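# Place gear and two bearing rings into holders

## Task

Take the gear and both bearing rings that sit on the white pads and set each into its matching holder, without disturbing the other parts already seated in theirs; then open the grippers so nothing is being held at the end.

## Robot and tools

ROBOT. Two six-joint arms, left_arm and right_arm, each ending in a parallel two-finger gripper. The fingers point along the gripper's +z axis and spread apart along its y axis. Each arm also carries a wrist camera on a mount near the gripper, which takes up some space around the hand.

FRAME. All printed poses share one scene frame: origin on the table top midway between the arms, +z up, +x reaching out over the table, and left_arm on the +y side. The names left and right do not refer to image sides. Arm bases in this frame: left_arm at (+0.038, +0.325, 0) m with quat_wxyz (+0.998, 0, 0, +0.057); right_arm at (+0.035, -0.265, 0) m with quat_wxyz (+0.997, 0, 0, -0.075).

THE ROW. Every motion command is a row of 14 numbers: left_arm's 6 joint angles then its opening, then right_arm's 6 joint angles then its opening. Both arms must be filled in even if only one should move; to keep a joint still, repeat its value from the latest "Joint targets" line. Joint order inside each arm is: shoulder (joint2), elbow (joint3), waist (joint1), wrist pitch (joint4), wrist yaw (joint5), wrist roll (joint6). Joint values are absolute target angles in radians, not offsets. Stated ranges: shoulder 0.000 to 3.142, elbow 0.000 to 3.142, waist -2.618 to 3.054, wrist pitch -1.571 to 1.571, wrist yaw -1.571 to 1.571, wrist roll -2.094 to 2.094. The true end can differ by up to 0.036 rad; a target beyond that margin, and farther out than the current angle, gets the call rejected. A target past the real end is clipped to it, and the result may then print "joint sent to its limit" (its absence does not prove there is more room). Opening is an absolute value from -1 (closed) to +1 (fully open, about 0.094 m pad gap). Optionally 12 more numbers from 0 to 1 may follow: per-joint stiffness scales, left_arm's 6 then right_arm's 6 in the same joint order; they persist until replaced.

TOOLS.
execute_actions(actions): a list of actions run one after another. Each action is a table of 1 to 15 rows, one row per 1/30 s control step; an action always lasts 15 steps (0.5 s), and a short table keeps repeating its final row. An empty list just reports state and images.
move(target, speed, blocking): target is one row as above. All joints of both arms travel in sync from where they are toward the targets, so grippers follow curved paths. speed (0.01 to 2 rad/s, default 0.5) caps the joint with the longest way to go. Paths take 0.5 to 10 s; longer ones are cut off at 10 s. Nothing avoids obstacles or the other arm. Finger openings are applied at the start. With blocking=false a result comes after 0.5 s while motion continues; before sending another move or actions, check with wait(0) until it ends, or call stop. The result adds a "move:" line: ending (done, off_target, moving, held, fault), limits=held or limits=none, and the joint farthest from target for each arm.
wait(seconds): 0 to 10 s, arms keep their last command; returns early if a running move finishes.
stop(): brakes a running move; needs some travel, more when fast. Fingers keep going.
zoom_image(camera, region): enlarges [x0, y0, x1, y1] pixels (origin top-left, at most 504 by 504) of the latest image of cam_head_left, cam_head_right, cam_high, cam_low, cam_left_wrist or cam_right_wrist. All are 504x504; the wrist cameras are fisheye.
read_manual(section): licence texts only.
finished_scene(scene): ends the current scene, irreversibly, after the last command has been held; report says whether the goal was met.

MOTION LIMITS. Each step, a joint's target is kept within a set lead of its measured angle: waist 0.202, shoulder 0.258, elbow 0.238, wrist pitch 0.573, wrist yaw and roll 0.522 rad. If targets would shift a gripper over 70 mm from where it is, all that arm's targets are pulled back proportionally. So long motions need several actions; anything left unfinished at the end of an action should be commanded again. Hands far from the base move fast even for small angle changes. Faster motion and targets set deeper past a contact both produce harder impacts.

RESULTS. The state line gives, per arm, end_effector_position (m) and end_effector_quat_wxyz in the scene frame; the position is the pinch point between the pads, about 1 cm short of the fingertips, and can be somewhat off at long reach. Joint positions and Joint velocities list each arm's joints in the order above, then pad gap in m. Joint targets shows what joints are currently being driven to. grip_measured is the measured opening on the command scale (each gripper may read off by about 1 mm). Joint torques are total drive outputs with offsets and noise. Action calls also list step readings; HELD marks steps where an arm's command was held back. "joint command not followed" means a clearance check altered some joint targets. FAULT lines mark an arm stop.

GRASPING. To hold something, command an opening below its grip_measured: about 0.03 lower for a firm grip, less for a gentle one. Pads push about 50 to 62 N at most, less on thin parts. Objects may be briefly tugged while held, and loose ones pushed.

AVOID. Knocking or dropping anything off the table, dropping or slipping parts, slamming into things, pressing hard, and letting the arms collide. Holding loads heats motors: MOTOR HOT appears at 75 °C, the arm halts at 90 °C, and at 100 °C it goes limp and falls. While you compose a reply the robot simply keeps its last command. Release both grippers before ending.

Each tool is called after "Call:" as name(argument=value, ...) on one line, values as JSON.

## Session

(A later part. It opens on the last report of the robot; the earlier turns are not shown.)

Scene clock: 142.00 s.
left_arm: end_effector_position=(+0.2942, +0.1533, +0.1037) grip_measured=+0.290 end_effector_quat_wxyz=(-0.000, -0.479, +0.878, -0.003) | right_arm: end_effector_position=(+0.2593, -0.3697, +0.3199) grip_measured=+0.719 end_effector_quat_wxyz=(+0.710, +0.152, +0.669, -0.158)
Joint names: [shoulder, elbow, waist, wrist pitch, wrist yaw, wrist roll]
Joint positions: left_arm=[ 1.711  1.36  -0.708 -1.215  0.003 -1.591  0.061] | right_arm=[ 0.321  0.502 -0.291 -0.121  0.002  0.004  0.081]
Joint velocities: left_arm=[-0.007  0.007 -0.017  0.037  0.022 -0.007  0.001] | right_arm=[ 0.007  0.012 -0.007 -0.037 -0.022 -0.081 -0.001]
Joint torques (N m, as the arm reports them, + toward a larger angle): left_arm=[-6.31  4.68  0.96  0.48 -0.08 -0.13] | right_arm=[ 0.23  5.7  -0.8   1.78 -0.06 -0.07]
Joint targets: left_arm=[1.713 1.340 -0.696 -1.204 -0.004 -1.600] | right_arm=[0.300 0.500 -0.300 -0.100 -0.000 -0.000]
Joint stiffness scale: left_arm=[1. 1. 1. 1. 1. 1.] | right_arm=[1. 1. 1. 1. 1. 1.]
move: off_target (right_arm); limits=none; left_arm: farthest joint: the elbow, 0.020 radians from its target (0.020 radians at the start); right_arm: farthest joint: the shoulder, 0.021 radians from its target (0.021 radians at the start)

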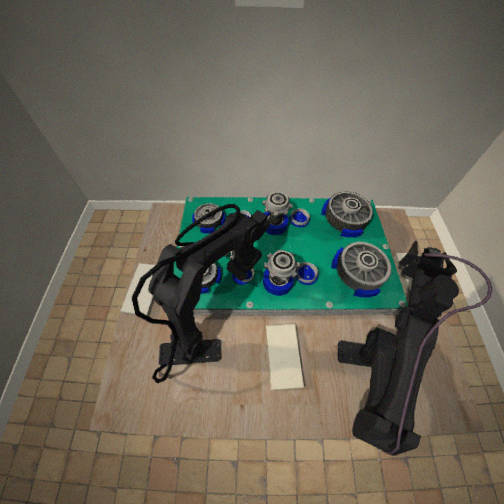

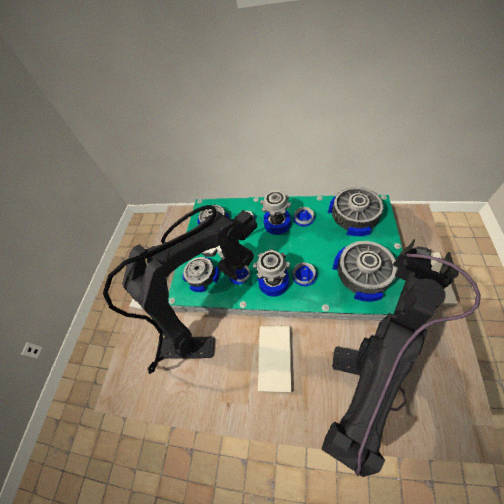

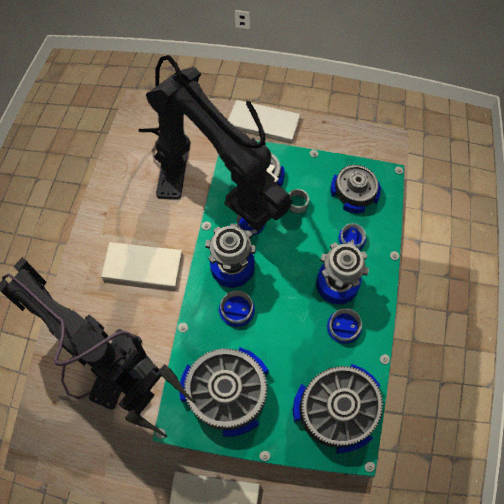

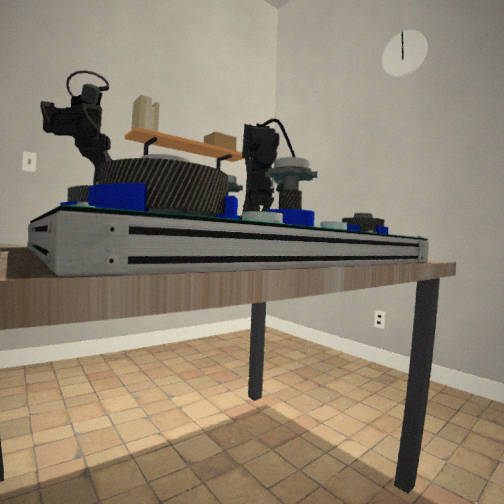

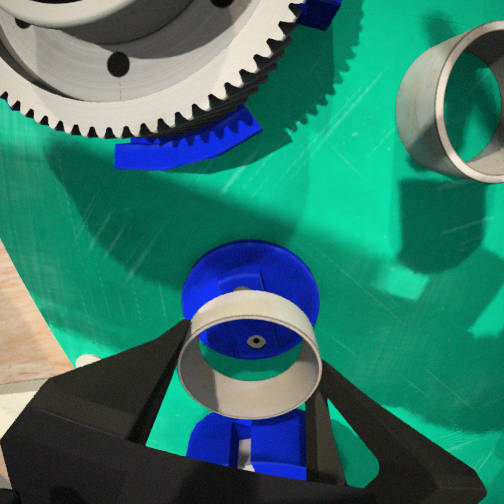

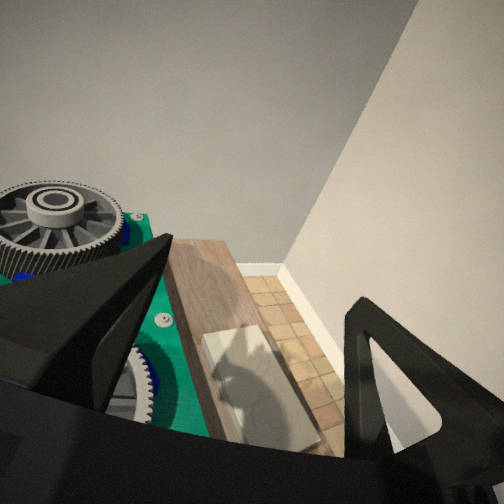

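Call:
move(target=[1.7136,1.324,-0.683,-1.192,-0.004,-1.6,0.23,0.3,0.5,-0.3,-0.1,0,0,0.72], speed=0.04)

Call:
zoom_image(camera="cam_left_wrist", region=[150,220,370,440])

Scene clock: 146.27 s.
left_arm: end_effector_position=(+0.2953, +0.1581, +0.1003) grip_measured=+0.290 end_effector_quat_wxyz=(-0.001, -0.485, +0.874, -0.000) | right_arm: end_effector_position=(+0.2593, -0.3697, +0.3199) grip_measured=+0.719 end_effector_quat_wxyz=(+0.710, +0.152, +0.669, -0.158)
Joint names: [shoulder, elbow, waist, wrist pitch, wrist yaw, wrist roll]
Joint positions: left_arm=[ 1.711  1.347 -0.693 -1.207  0.003 -1.591  0.061] | right_arm=[ 0.321  0.502 -0.291 -0.121  0.002  0.004  0.081]
Joint velocities: left_arm=[-0.007 -0.027 -0.012 -0.081 -0.037 -0.095 -0.001] | right_arm=[-0.007  0.017  0.002  0.022 -0.007  0.037  0.001]
Joint torques (N m, as the arm reports them, + toward a larger angle): left_arm=[-6.35  4.37  0.75  0.52 -0.11 -0.13] | right_arm=[ 0.21  5.72 -0.78  1.78 -0.05 -0.08]
Joint targets: left_arm=[1.714 1.324 -0.683 -1.192 -0.004 -1.600] | right_arm=[0.300 0.500 -0.300 -0.100 -0.000 0.000]
Joint stiffness scale: left_arm=[1. 1. 1. 1. 1. 1.] | right_arm=[1. 1. 1. 1. 1. 1.]
move: off_target (left_arm, right_arm); limits=none; left_arm: farthest joint: the elbow, 0.023 radians from its target (0.036 radians at the start); right_arm: farthest joint: the shoulder, 0.021 radians from its target (0.021 radians at the start)

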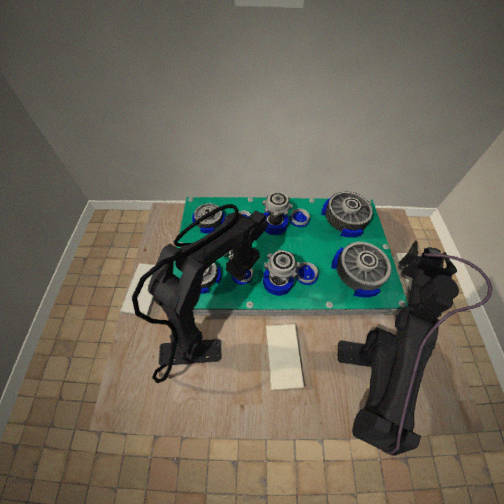

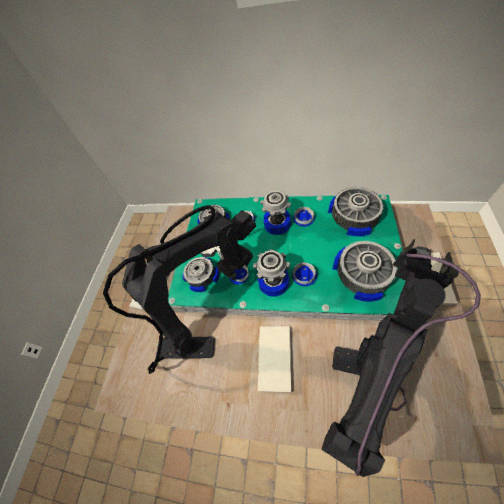

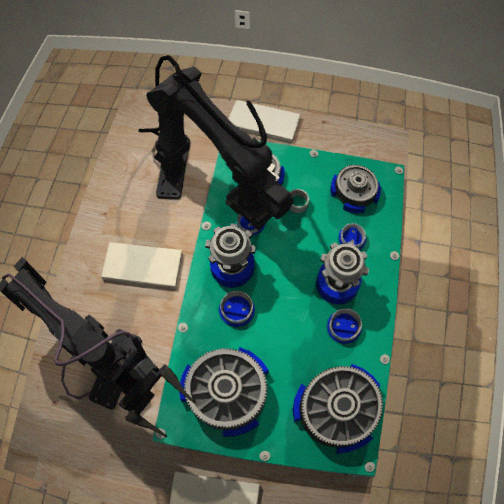

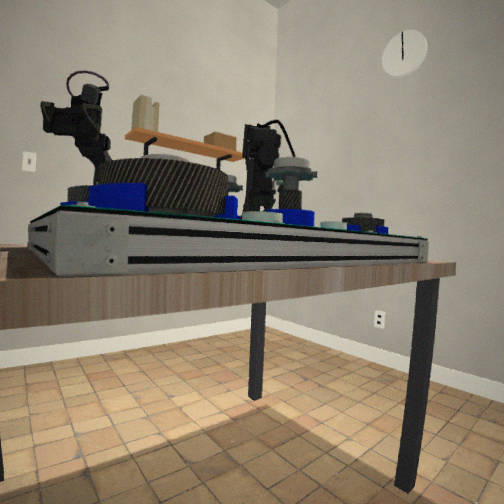

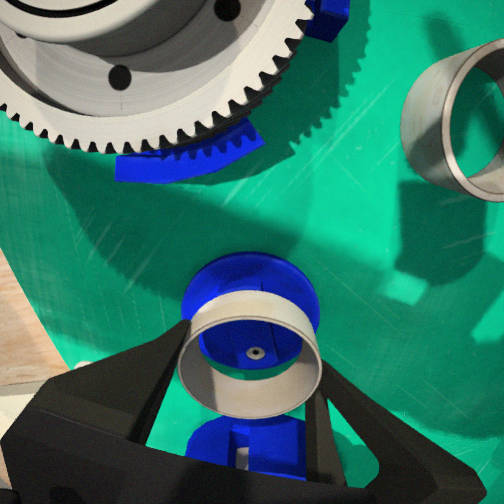

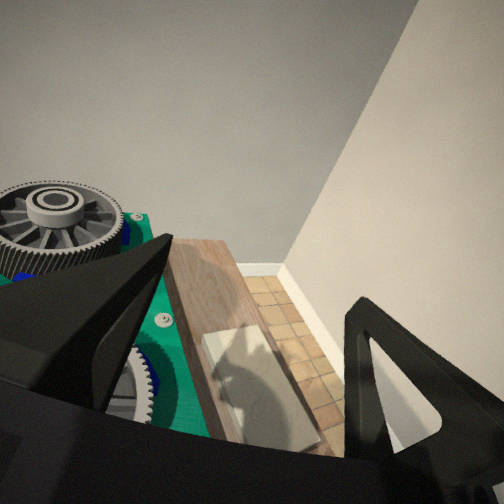

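Region (150, 220, 370, 440) of cam_left_wrist's 504x504 image, scaled by 2.291, with more detail than that image has.

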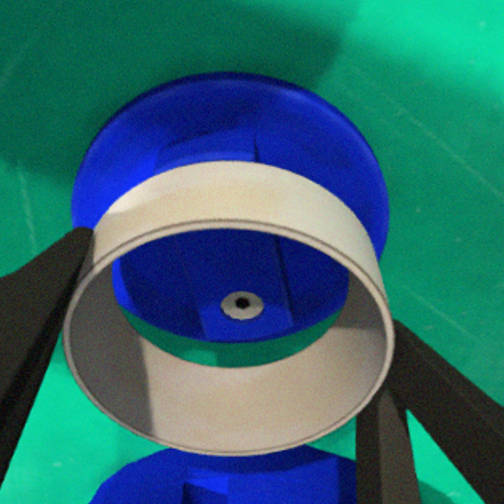

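Call:
move(target=[1.7136,1.308,-0.683,-1.176,-0.004,-1.6,0.23,0.3,0.5,-0.3,-0.1,0,0,0.72], speed=0.03)

Call:
zoom_image(camera="cam_left_wrist", region=[150,220,370,440])

Scene clock: 149.80 s.
left_arm: end_effector_position=(+0.2955, +0.1580, +0.0997) grip_measured=+0.290 end_effector_quat_wxyz=(-0.001, -0.485, +0.874, -0.001) | right_arm: end_effector_position=(+0.2593, -0.3697, +0.3199) grip_measured=+0.719 end_effector_quat_wxyz=(+0.710, +0.152, +0.669, -0.158)
Joint names: [shoulder, elbow, waist, wrist pitch, wrist yaw, wrist roll]
Joint positions: left_arm=[ 1.711  1.344 -0.693 -1.203  0.003 -1.592  0.061] | right_arm=[ 0.321  0.502 -0.291 -0.121  0.002  0.004  0.081]
Joint velocities: left_arm=[ 0.002  0.002 -0.002 -0.007  0.081  0.066 -0.   ] | right_arm=[-0.002 -0.017 -0.007  0.022 -0.007 -0.007 -0.   ]
Joint torques (N m, as the arm reports them, + toward a larger angle): left_arm=[-6.26  3.17  0.9   0.7  -0.1  -0.1 ] | right_arm=[ 0.24  5.72 -0.8   1.79 -0.05 -0.07]
Joint targets: left_arm=[1.714 1.308 -0.683 -1.176 -0.004 -1.600] | right_arm=[0.300 0.500 -0.300 -0.100 0.000 0.000]
Joint stiffness scale: left_arm=[1. 1. 1. 1. 1. 1.] | right_arm=[1. 1. 1. 1. 1. 1.]
move: off_target (left_arm, right_arm); limits=none; left_arm: farthest joint: the elbow, 0.036 radians from its target (0.039 radians at the start); right_arm: farthest joint: the shoulder, 0.021 radians from its target (0.021 radians at the start)

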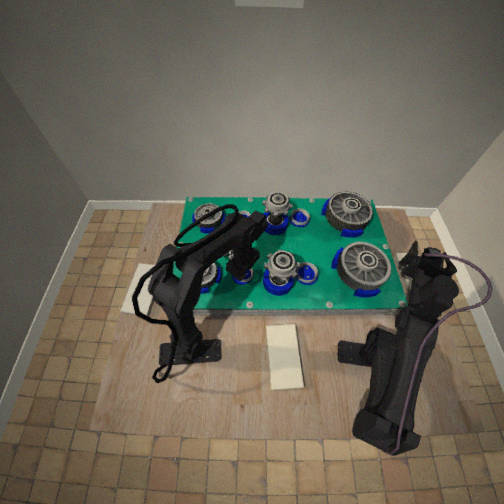

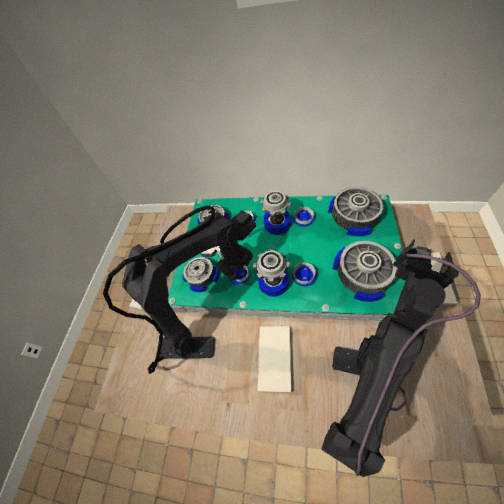

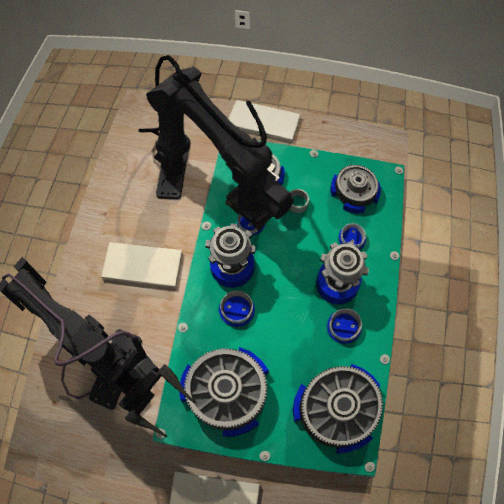

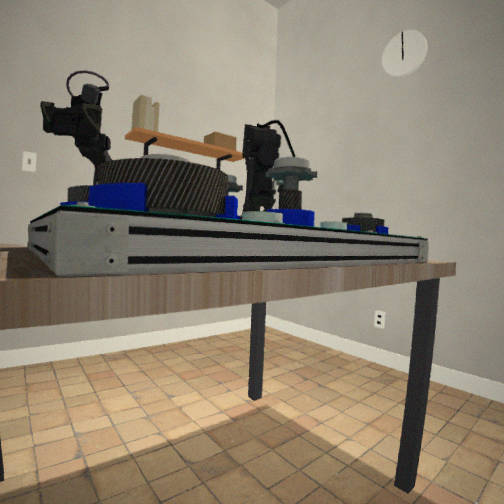

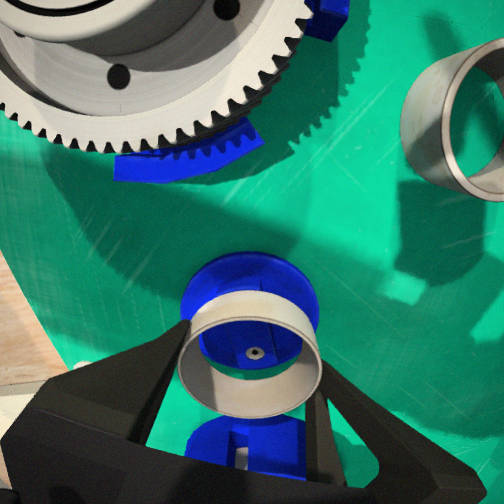

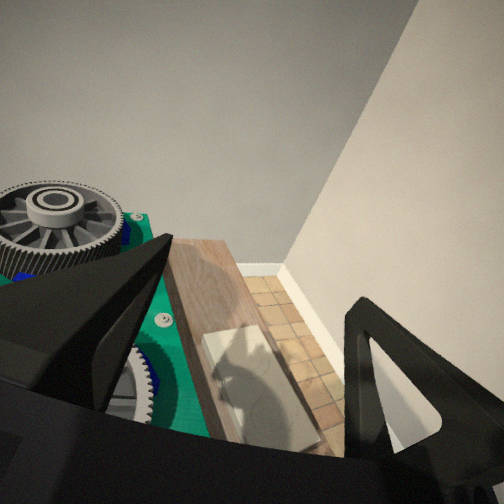

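Region (150, 220, 370, 440) of cam_left_wrist's 504x504 image, scaled by 2.291, with more detail than that image has.

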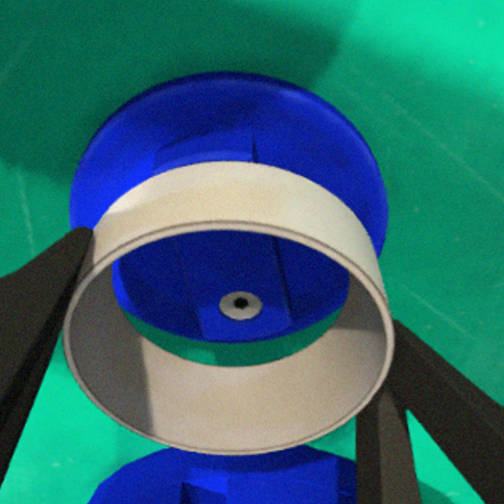

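Call:
move(target=[1.677,1.335,-0.683,-1.210,-0.004,-1.6,0.23,0.3,0.5,-0.3,-0.1,0,0,0.72], speed=0.06)

Call:
move(target=[1.677,1.335,-0.666,-1.227,-0.004,-1.6,0.23,0.3,0.5,-0.3,-0.1,0,0,0.72], speed=0.04)

Call:
zoom_image(camera="cam_left_wrist", region=[150,220,370,440])

Scene clock: 151.50 s.
left_arm: end_effector_position=(+0.2956, +0.1580, +0.1011) grip_measured=+0.290 end_effector_quat_wxyz=(-0.000, -0.486, +0.874, -0.003) | right_arm: end_effector_position=(+0.2593, -0.3697, +0.3199) grip_measured=+0.719 end_effector_quat_wxyz=(+0.710, +0.152, +0.669, -0.158)
Joint names: [shoulder, elbow, waist, wrist pitch, wrist yaw, wrist roll]
Joint positions: left_arm=[ 1.706  1.344 -0.693 -1.203  0.003 -1.593  0.061] | right_arm=[ 0.321  0.502 -0.291 -0.121  0.002  0.004  0.081]
Joint velocities: left_arm=[ 0.002 -0.002  0.002 -0.037  0.037  0.022  0.001] | right_arm=[-0.012  0.032  0.022  0.007 -0.037  0.007  0.   ]
Joint torques (N m, as the arm reports them, + toward a larger angle): left_arm=[-8.67  5.7   0.84  0.27 -0.08 -0.1 ] | right_arm=[ 0.27  5.7  -0.82  1.78 -0.04 -0.07]
Joint targets: left_arm=[1.677 1.335 -0.683 -1.210 -0.004 -1.600] | right_arm=[0.300 0.500 -0.300 -0.100 -0.000 -0.000]
Joint stiffness scale: left_arm=[1. 1. 1. 1. 1. 1.] | right_arm=[1. 1. 1. 1. 1. 1.]
move: off_target (left_arm, right_arm); limits=none; left_arm: farthest joint: the shoulder, 0.029 radians from its target (0.034 radians at the start); right_arm: farthest joint: the shoulder, 0.021 radians from its target (0.021 radians at the start)

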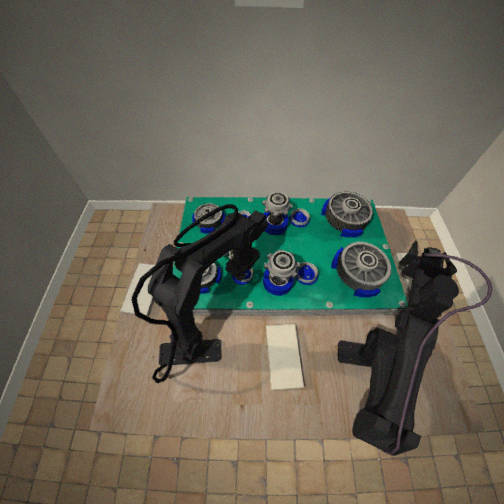

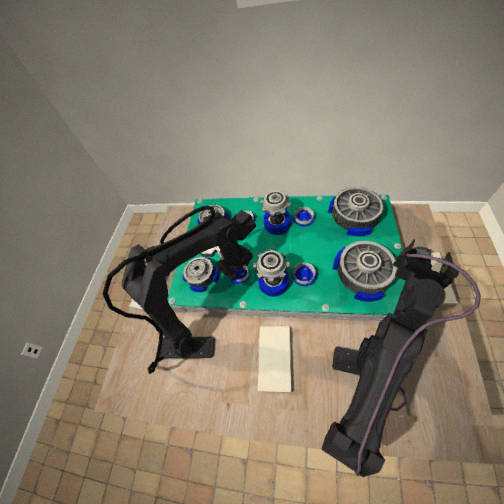

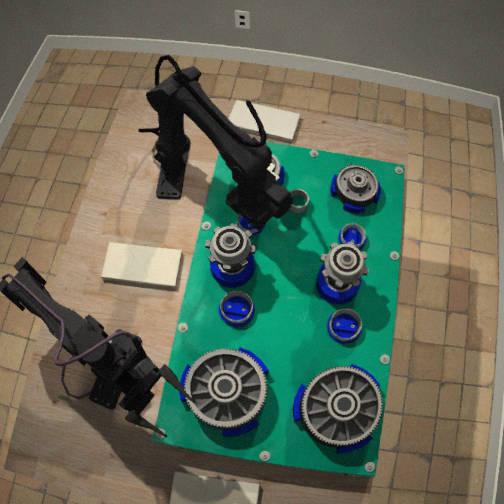

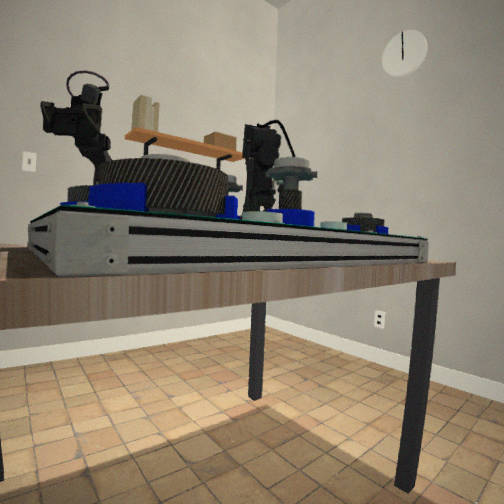

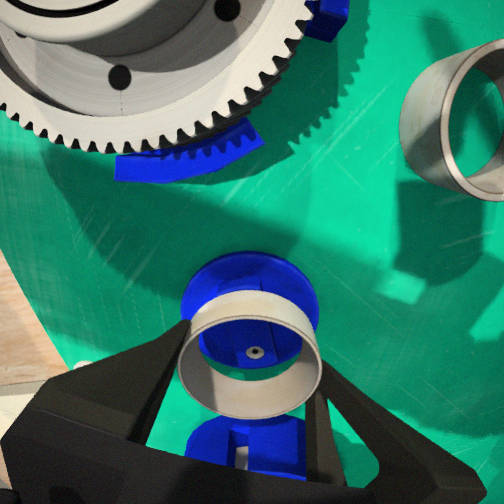

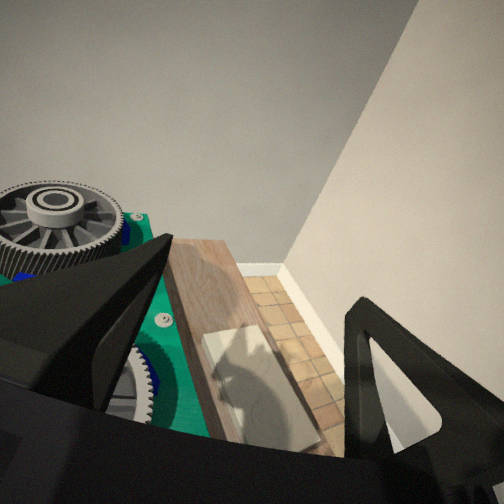

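Scene clock: 152.50 s.
left_arm: end_effector_position=(+0.2984, +0.1627, +0.1011) grip_measured=+0.290 end_effector_quat_wxyz=(-0.000, -0.493, +0.870, -0.003) | right_arm: end_effector_position=(+0.2593, -0.3697, +0.3199) grip_measured=+0.719 end_effector_quat_wxyz=(+0.710, +0.152, +0.669, -0.158)
Joint names: [shoulder, elbow, waist, wrist pitch, wrist yaw, wrist roll]
Joint positions: left_arm=[ 1.706  1.344 -0.675 -1.204  0.003 -1.593  0.061] | right_arm=[ 0.321  0.502 -0.291 -0.121  0.002  0.004  0.081]
Joint velocities: left_arm=[-0.012  0.012 -0.007 -0.066  0.022  0.007 -0.001] | right_arm=[ 0.002 -0.007  0.007  0.022  0.007 -0.007 -0.001]
Joint torques (N m, as the arm reports them, + toward a larger angle): left_arm=[-8.63  5.66  0.75  0.1  -0.08 -0.1 ] | right_arm=[ 0.24  5.68 -0.77  1.78 -0.05 -0.06]
Joint targets: left_arm=[1.677 1.335 -0.666 -1.227 -0.004 -1.600] | right_arm=[0.300 0.500 -0.300 -0.100 0.000 -0.000]
Joint stiffness scale: left_arm=[1. 1. 1. 1. 1. 1.] | right_arm=[1. 1. 1. 1. 1. 1.]
move: off_target (left_arm, right_arm); limits=none; left_arm: farthest joint: the shoulder, 0.029 radians from its target (0.029 radians at the start); right_arm: farthest joint: the shoulder, 0.021 radians from its target (0.021 radians at the start)

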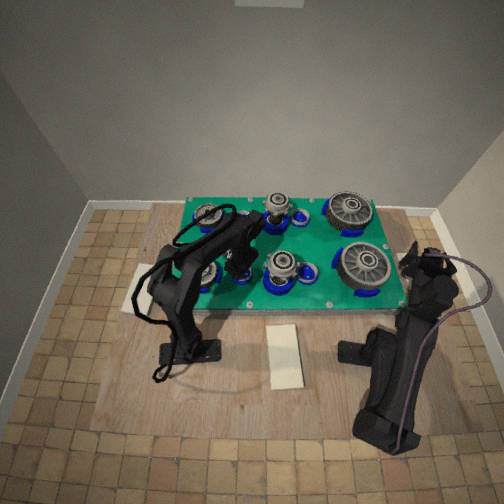

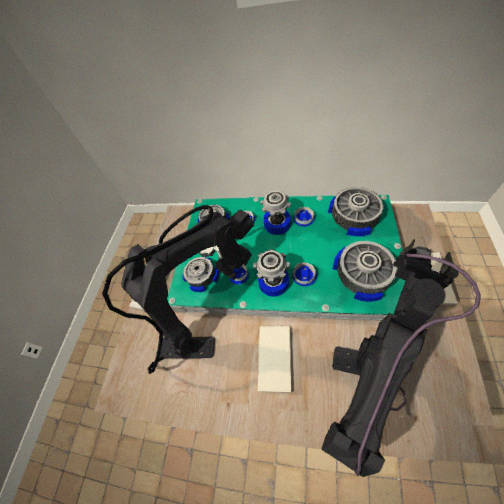

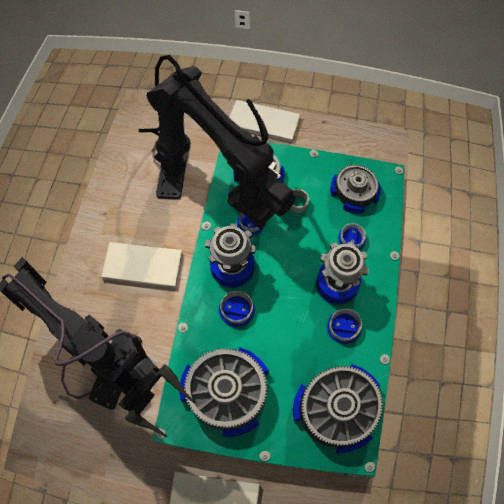

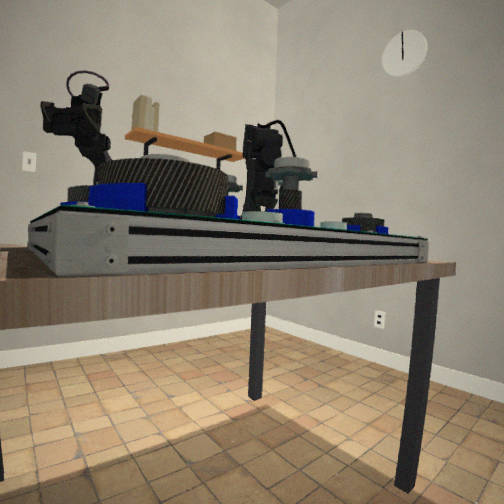

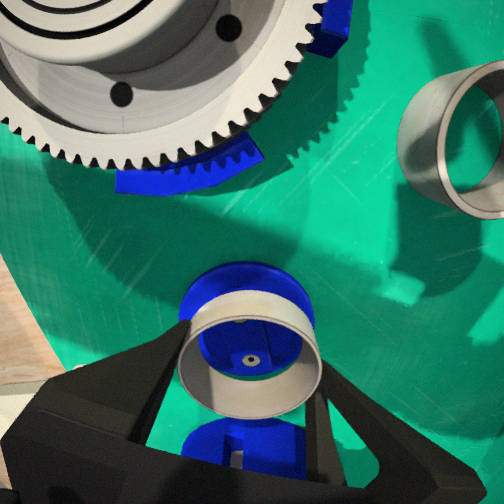

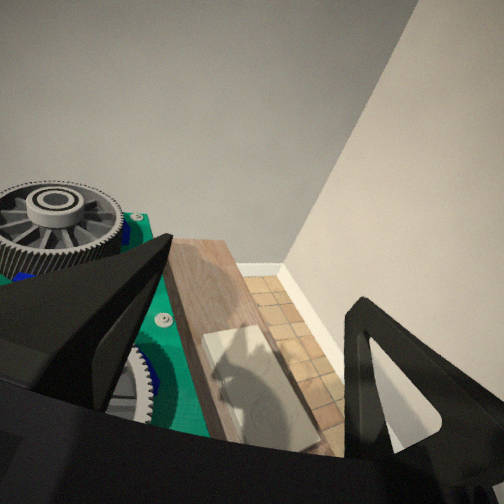

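Region (150, 220, 370, 440) of cam_left_wrist's 504x504 image, scaled by 2.291, with more detail than that image has.

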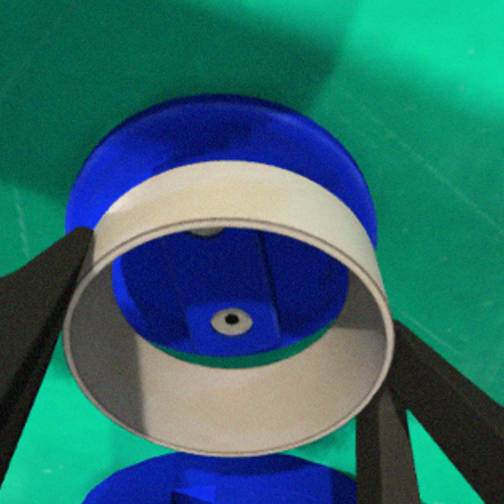

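Call:
execute_actions(actions=[[[1.677,1.335,-0.666,-1.230,-0.004,-1.6,0.23,0.3,0.5,-0.3,-0.1,0,0,0.72],[1.677,1.335,-0.666,-1.233,-0.004,-1.6,0.23,0.3,0.5,-0.3,-0.1,0,0,0.72],[1.677,1.335,-0.666,-1.236,-0.004,-1.6,0.23,0.3,0.5,-0.3,-0.1,0,0,0.72]]])

Call:
zoom_image(camera="cam_left_wrist", region=[150,220,370,440])

Scene clock: 153.43 s.
left_arm: end_effector_position=(+0.2964, +0.1639, +0.1011) grip_measured=+0.290 end_effector_quat_wxyz=(-0.002, -0.493, +0.870, +0.001) | right_arm: end_effector_position=(+0.2593, -0.3697, +0.3199) grip_measured=+0.719 end_effector_quat_wxyz=(+0.710, +0.152, +0.669, -0.158)
Joint names: [shoulder, elbow, waist, wrist pitch, wrist yaw, wrist roll]
Joint positions: left_arm=[ 1.706  1.344 -0.675 -1.213  0.003 -1.593  0.061] | right_arm=[ 0.321  0.502 -0.291 -0.121  0.002  0.004  0.081]
Joint velocities: left_arm=[ 0.002 -0.012  0.017 -0.066  0.081 -0.007 -0.002] | right_arm=[ 0.002  0.007 -0.007 -0.051 -0.081 -0.037 -0.   ]
Joint torques (N m, as the arm reports them, + toward a larger angle): left_arm=[-8.65  5.64  0.75  0.09 -0.1  -0.11] | right_arm=[ 0.21  5.73 -0.8   1.79 -0.05 -0.06]
Joint targets: left_arm=[1.677 1.335 -0.666 -1.236 -0.004 -1.600] | right_arm=[0.300 0.500 -0.300 -0.100 -0.000 0.000]
Joint stiffness scale: left_arm=[1. 1. 1. 1. 1. 1.] | right_arm=[1. 1. 1. 1. 1. 1.]
Step readings (joint positions):
0: left_arm=[1.706 1.344 -0.675 -1.205 0.003 -1.593] | right_arm=[0.321 0.502 -0.291 -0.121 0.002 0.004]
1: left_arm=[1.706 1.344 -0.675 -1.205 0.003 -1.593] | right_arm=[0.321 0.502 -0.291 -0.121 0.002 0.004]
2: left_arm=[1.706 1.344 -0.675 -1.205 0.003 -1.593] | right_arm=[0.321 0.502 -0.291 -0.121 0.002 0.004]
4: left_arm=[1.706 1.344 -0.675 -1.208 0.003 -1.593] | right_arm=[0.321 0.502 -0.291 -0.121 0.002 0.004]
8: left_arm=[1.706 1.344 -0.675 -1.212 0.003 -1.593] | right_arm=[0.321 0.502 -0.291 -0.121 0.002 0.004]
15: Joint positions above

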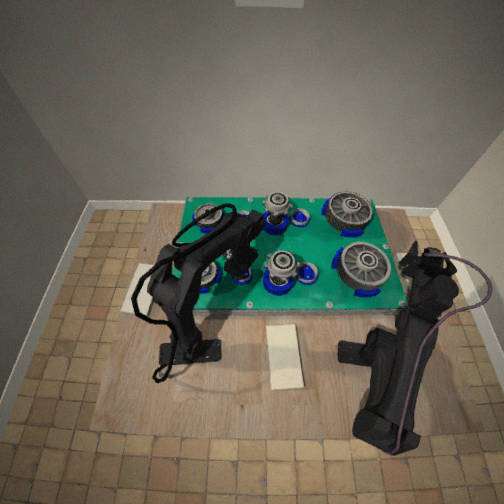

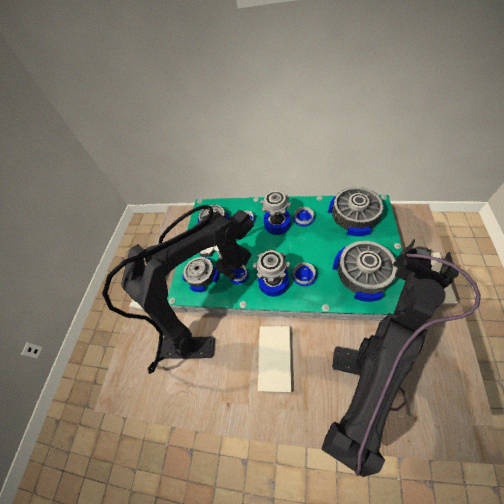

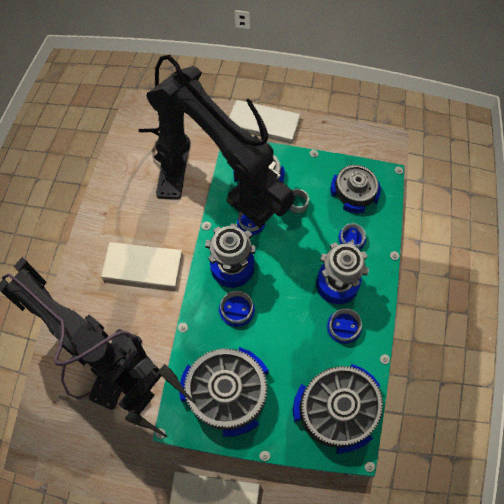

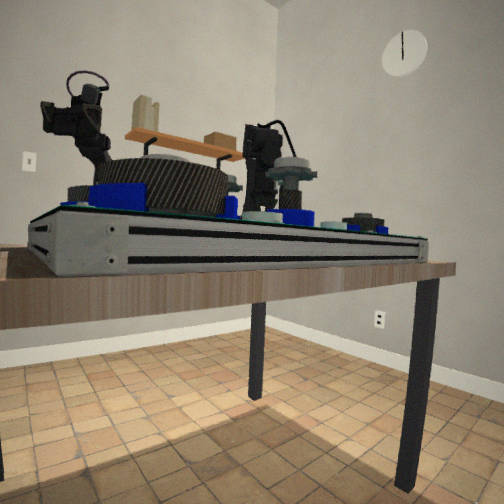

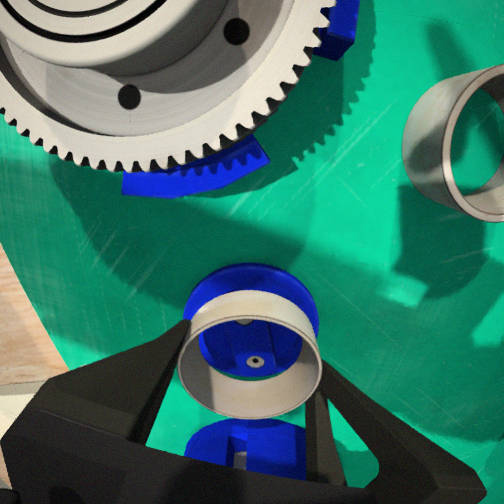

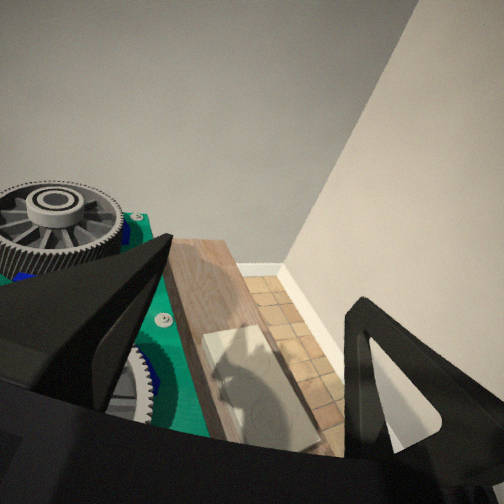

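Region (150, 220, 370, 440) of cam_left_wrist's 504x504 image, scaled by 2.291, with more detail than that image has.

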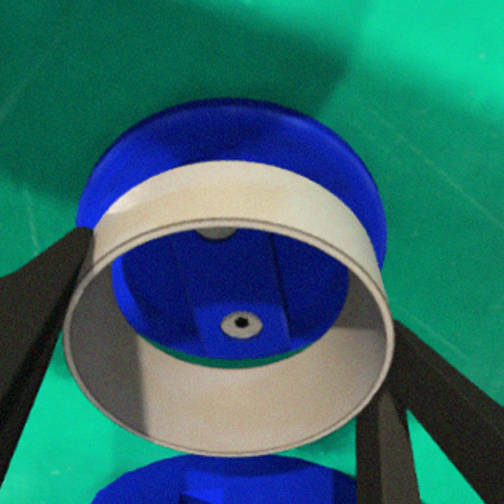

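Call:
execute_actions(actions=[[[1.685,1.335,-0.666,-1.236,-0.004,-1.6,0.23,0.3,0.5,-0.3,-0.1,0,0,0.72],[1.693,1.335,-0.666,-1.236,-0.004,-1.6,0.23,0.3,0.5,-0.3,-0.1,0,0,0.72],[1.700,1.335,-0.666,-1.236,-0.004,-1.6,0.23,0.3,0.5,-0.3,-0.1,0,0,0.72],[1.703,1.335,-0.666,-1.236,-0.004,-1.6,0.23,0.3,0.5,-0.3,-0.1,0,0,0.72],[1.706,1.335,-0.666,-1.236,-0.004,-1.6,0.23,0.3,0.5,-0.3,-0.1,0,0,0.72],[1.708,1.335,-0.666,-1.236,-0.004,-1.6,0.23,0.3,0.5,-0.3,-0.1,0,0,0.72],[1.710,1.335,-0.666,-1.236,-0.004,-1.6,0.23,0.3,0.5,-0.3,-0.1,0,0,0.72],[1.712,1.335,-0.666,-1.236,-0.004,-1.6,0.23,0.3,0.5,-0.3,-0.1,0,0,0.72],[1.714,1.335,-0.666,-1.236,-0.004,-1.6,0.23,0.3,0.5,-0.3,-0.1,0,0,0.72],[1.716,1.335,-0.666,-1.236,-0.004,-1.6,0.23,0.3,0.5,-0.3,-0.1,0,0,0.72],[1.718,1.335,-0.666,-1.236,-0.004,-1.6,0.23,0.3,0.5,-0.3,-0.1,0,0,0.72],[1.720,1.335,-0.666,-1.236,-0.004,-1.6,0.23,0.3,0.5,-0.3,-0.1,0,0,0.72],[1.722,1.335,-0.666,-1.236,-0.004,-1.6,0.23,0.3,0.5,-0.3,-0.1,0,0,0.72],[1.724,1.335,-0.666,-1.236,-0.004,-1.6,0.23,0.3,0.5,-0.3,-0.1,0,0,0.72],[1.726,1.335,-0.666,-1.236,-0.004,-1.6,0.23,0.3,0.5,-0.3,-0.1,0,0,0.72]],[[1.726,1.335,-0.666,-1.236,-0.004,-1.6,0.23,0.3,0.5,-0.3,-0.1,0,0,0.72]]])

Call:
zoom_image(camera="cam_left_wrist", region=[150,220,370,440])

Scene clock: 155.23 s.
left_arm: end_effector_position=(+0.2964, +0.1652, +0.0962) grip_measured=+0.290 end_effector_quat_wxyz=(-0.005, -0.494, +0.869, +0.011) | right_arm: end_effector_position=(+0.2593, -0.3697, +0.3199) grip_measured=+0.719 end_effector_quat_wxyz=(+0.710, +0.152, +0.669, -0.158)
Joint names: [shoulder, elbow, waist, wrist pitch, wrist yaw, wrist roll]
Joint positions: left_arm=[ 1.724  1.344 -0.674 -1.215 -0.001 -1.593  0.061] | right_arm=[ 0.321  0.502 -0.291 -0.121  0.002  0.004  0.081]
Joint velocities: left_arm=[-0.012 -0.022  0.017 -0.007 -0.037  0.022  0.   ] | right_arm=[-0.002  0.002 -0.007 -0.066 -0.037 -0.007  0.   ]
Joint torques (N m, as the arm reports them, + toward a larger angle): left_arm=[-6.31  5.59  0.71  0.04 -0.07 -0.12] | right_arm=[ 0.2   5.73 -0.8   1.78 -0.05 -0.07]
Joint targets: left_arm=[1.726 1.335 -0.666 -1.236 -0.004 -1.600] | right_arm=[0.300 0.500 -0.300 -0.100 0.000 -0.000]
Joint stiffness scale: left_arm=[1. 1. 1. 1. 1. 1.] | right_arm=[1. 1. 1. 1. 1. 1.]
Step readings (joint positions; steps 1 to 15: 1st action; 16 to 30: 2nd action):
0: left_arm=[1.706 1.344 -0.675 -1.213 0.003 -1.593] | right_arm=[0.321 0.502 -0.291 -0.121 0.002 0.004]
1: left_arm=[1.706 1.344 -0.675 -1.213 0.003 -1.593] | right_arm=[0.321 0.502 -0.291 -0.121 0.002 0.004]
2: left_arm=[1.706 1.344 -0.675 -1.213 0.003 -1.593] | right_arm=[0.321 0.502 -0.291 -0.121 0.002 0.004]
4: left_arm=[1.706 1.344 -0.675 -1.213 0.003 -1.593] | right_arm=[0.321 0.502 -0.291 -0.121 0.002 0.004]
8: left_arm=[1.706 1.344 -0.675 -1.213 0.003 -1.593] | right_arm=[0.321 0.502 -0.291 -0.121 0.002 0.004]
15: left_arm=[1.714 1.344 -0.675 -1.215 -0.001 -1.593] | right_arm=[0.321 0.502 -0.291 -0.121 0.002 0.004]
16: left_arm=[1.717 1.344 -0.675 -1.215 -0.001 -1.593] | right_arm=[0.321 0.502 -0.291 -0.121 0.002 0.004]
17: left_arm=[1.720 1.344 -0.674 -1.215 -0.001 -1.593] | right_arm=[0.321 0.502 -0.291 -0.121 0.002 0.004]
19: left_arm=[1.723 1.344 -0.674 -1.215 -0.001 -1.593] | right_arm=[0.321 0.502 -0.291 -0.121 0.002 0.004]
23: left_arm=[1.724 1.344 -0.674 -1.215 -0.001 -1.593] | right_arm=[0.321 0.502 -0.291 -0.121 0.002 0.004]
30: Joint positions above

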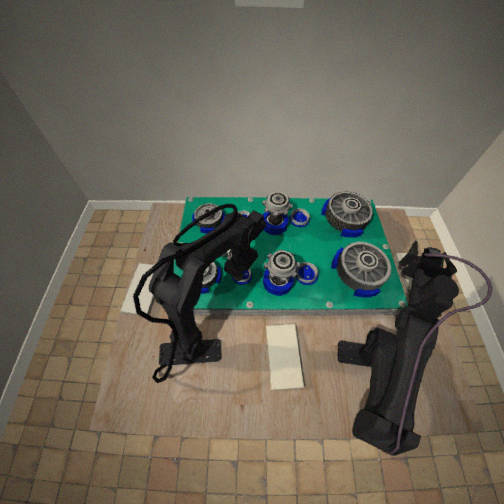

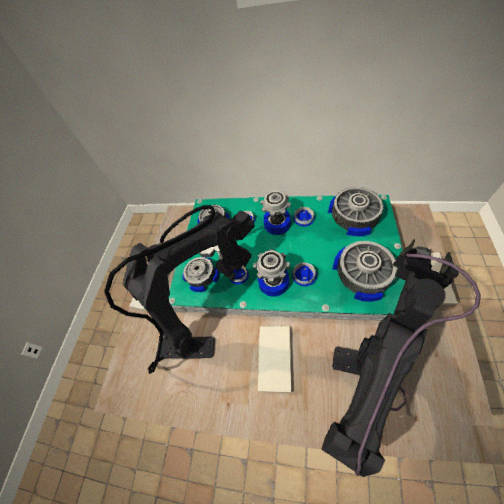

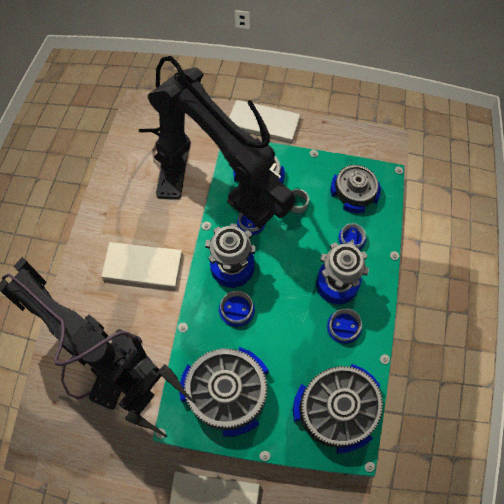

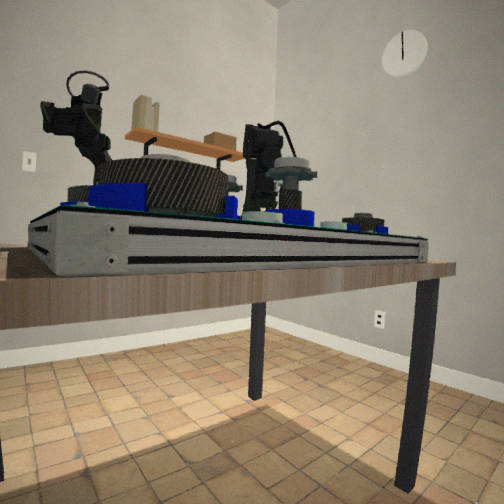

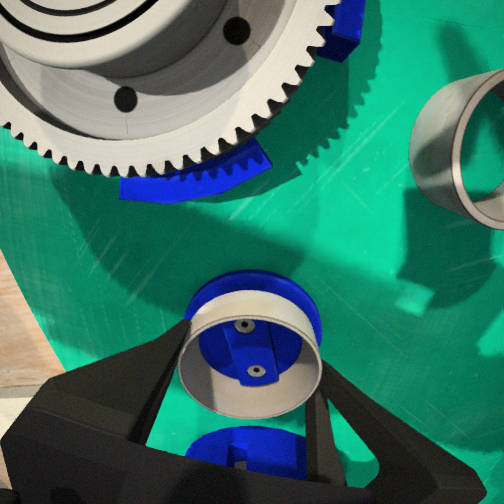

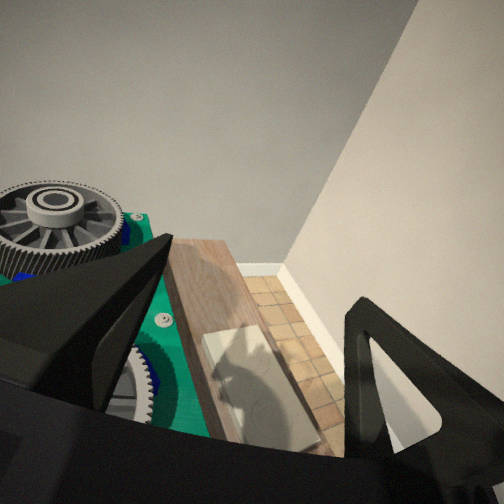

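Region (150, 220, 370, 440) of cam_left_wrist's 504x504 image, scaled by 2.291, with more detail than that image has.

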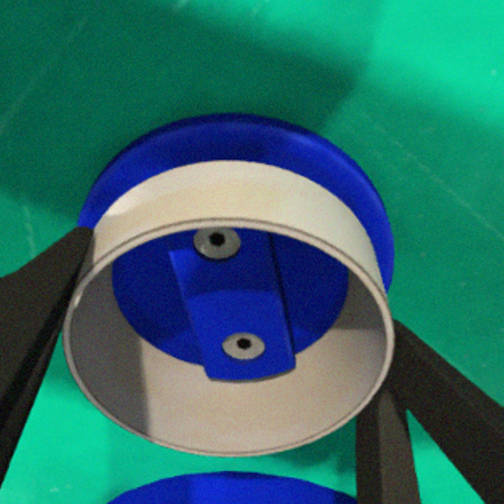

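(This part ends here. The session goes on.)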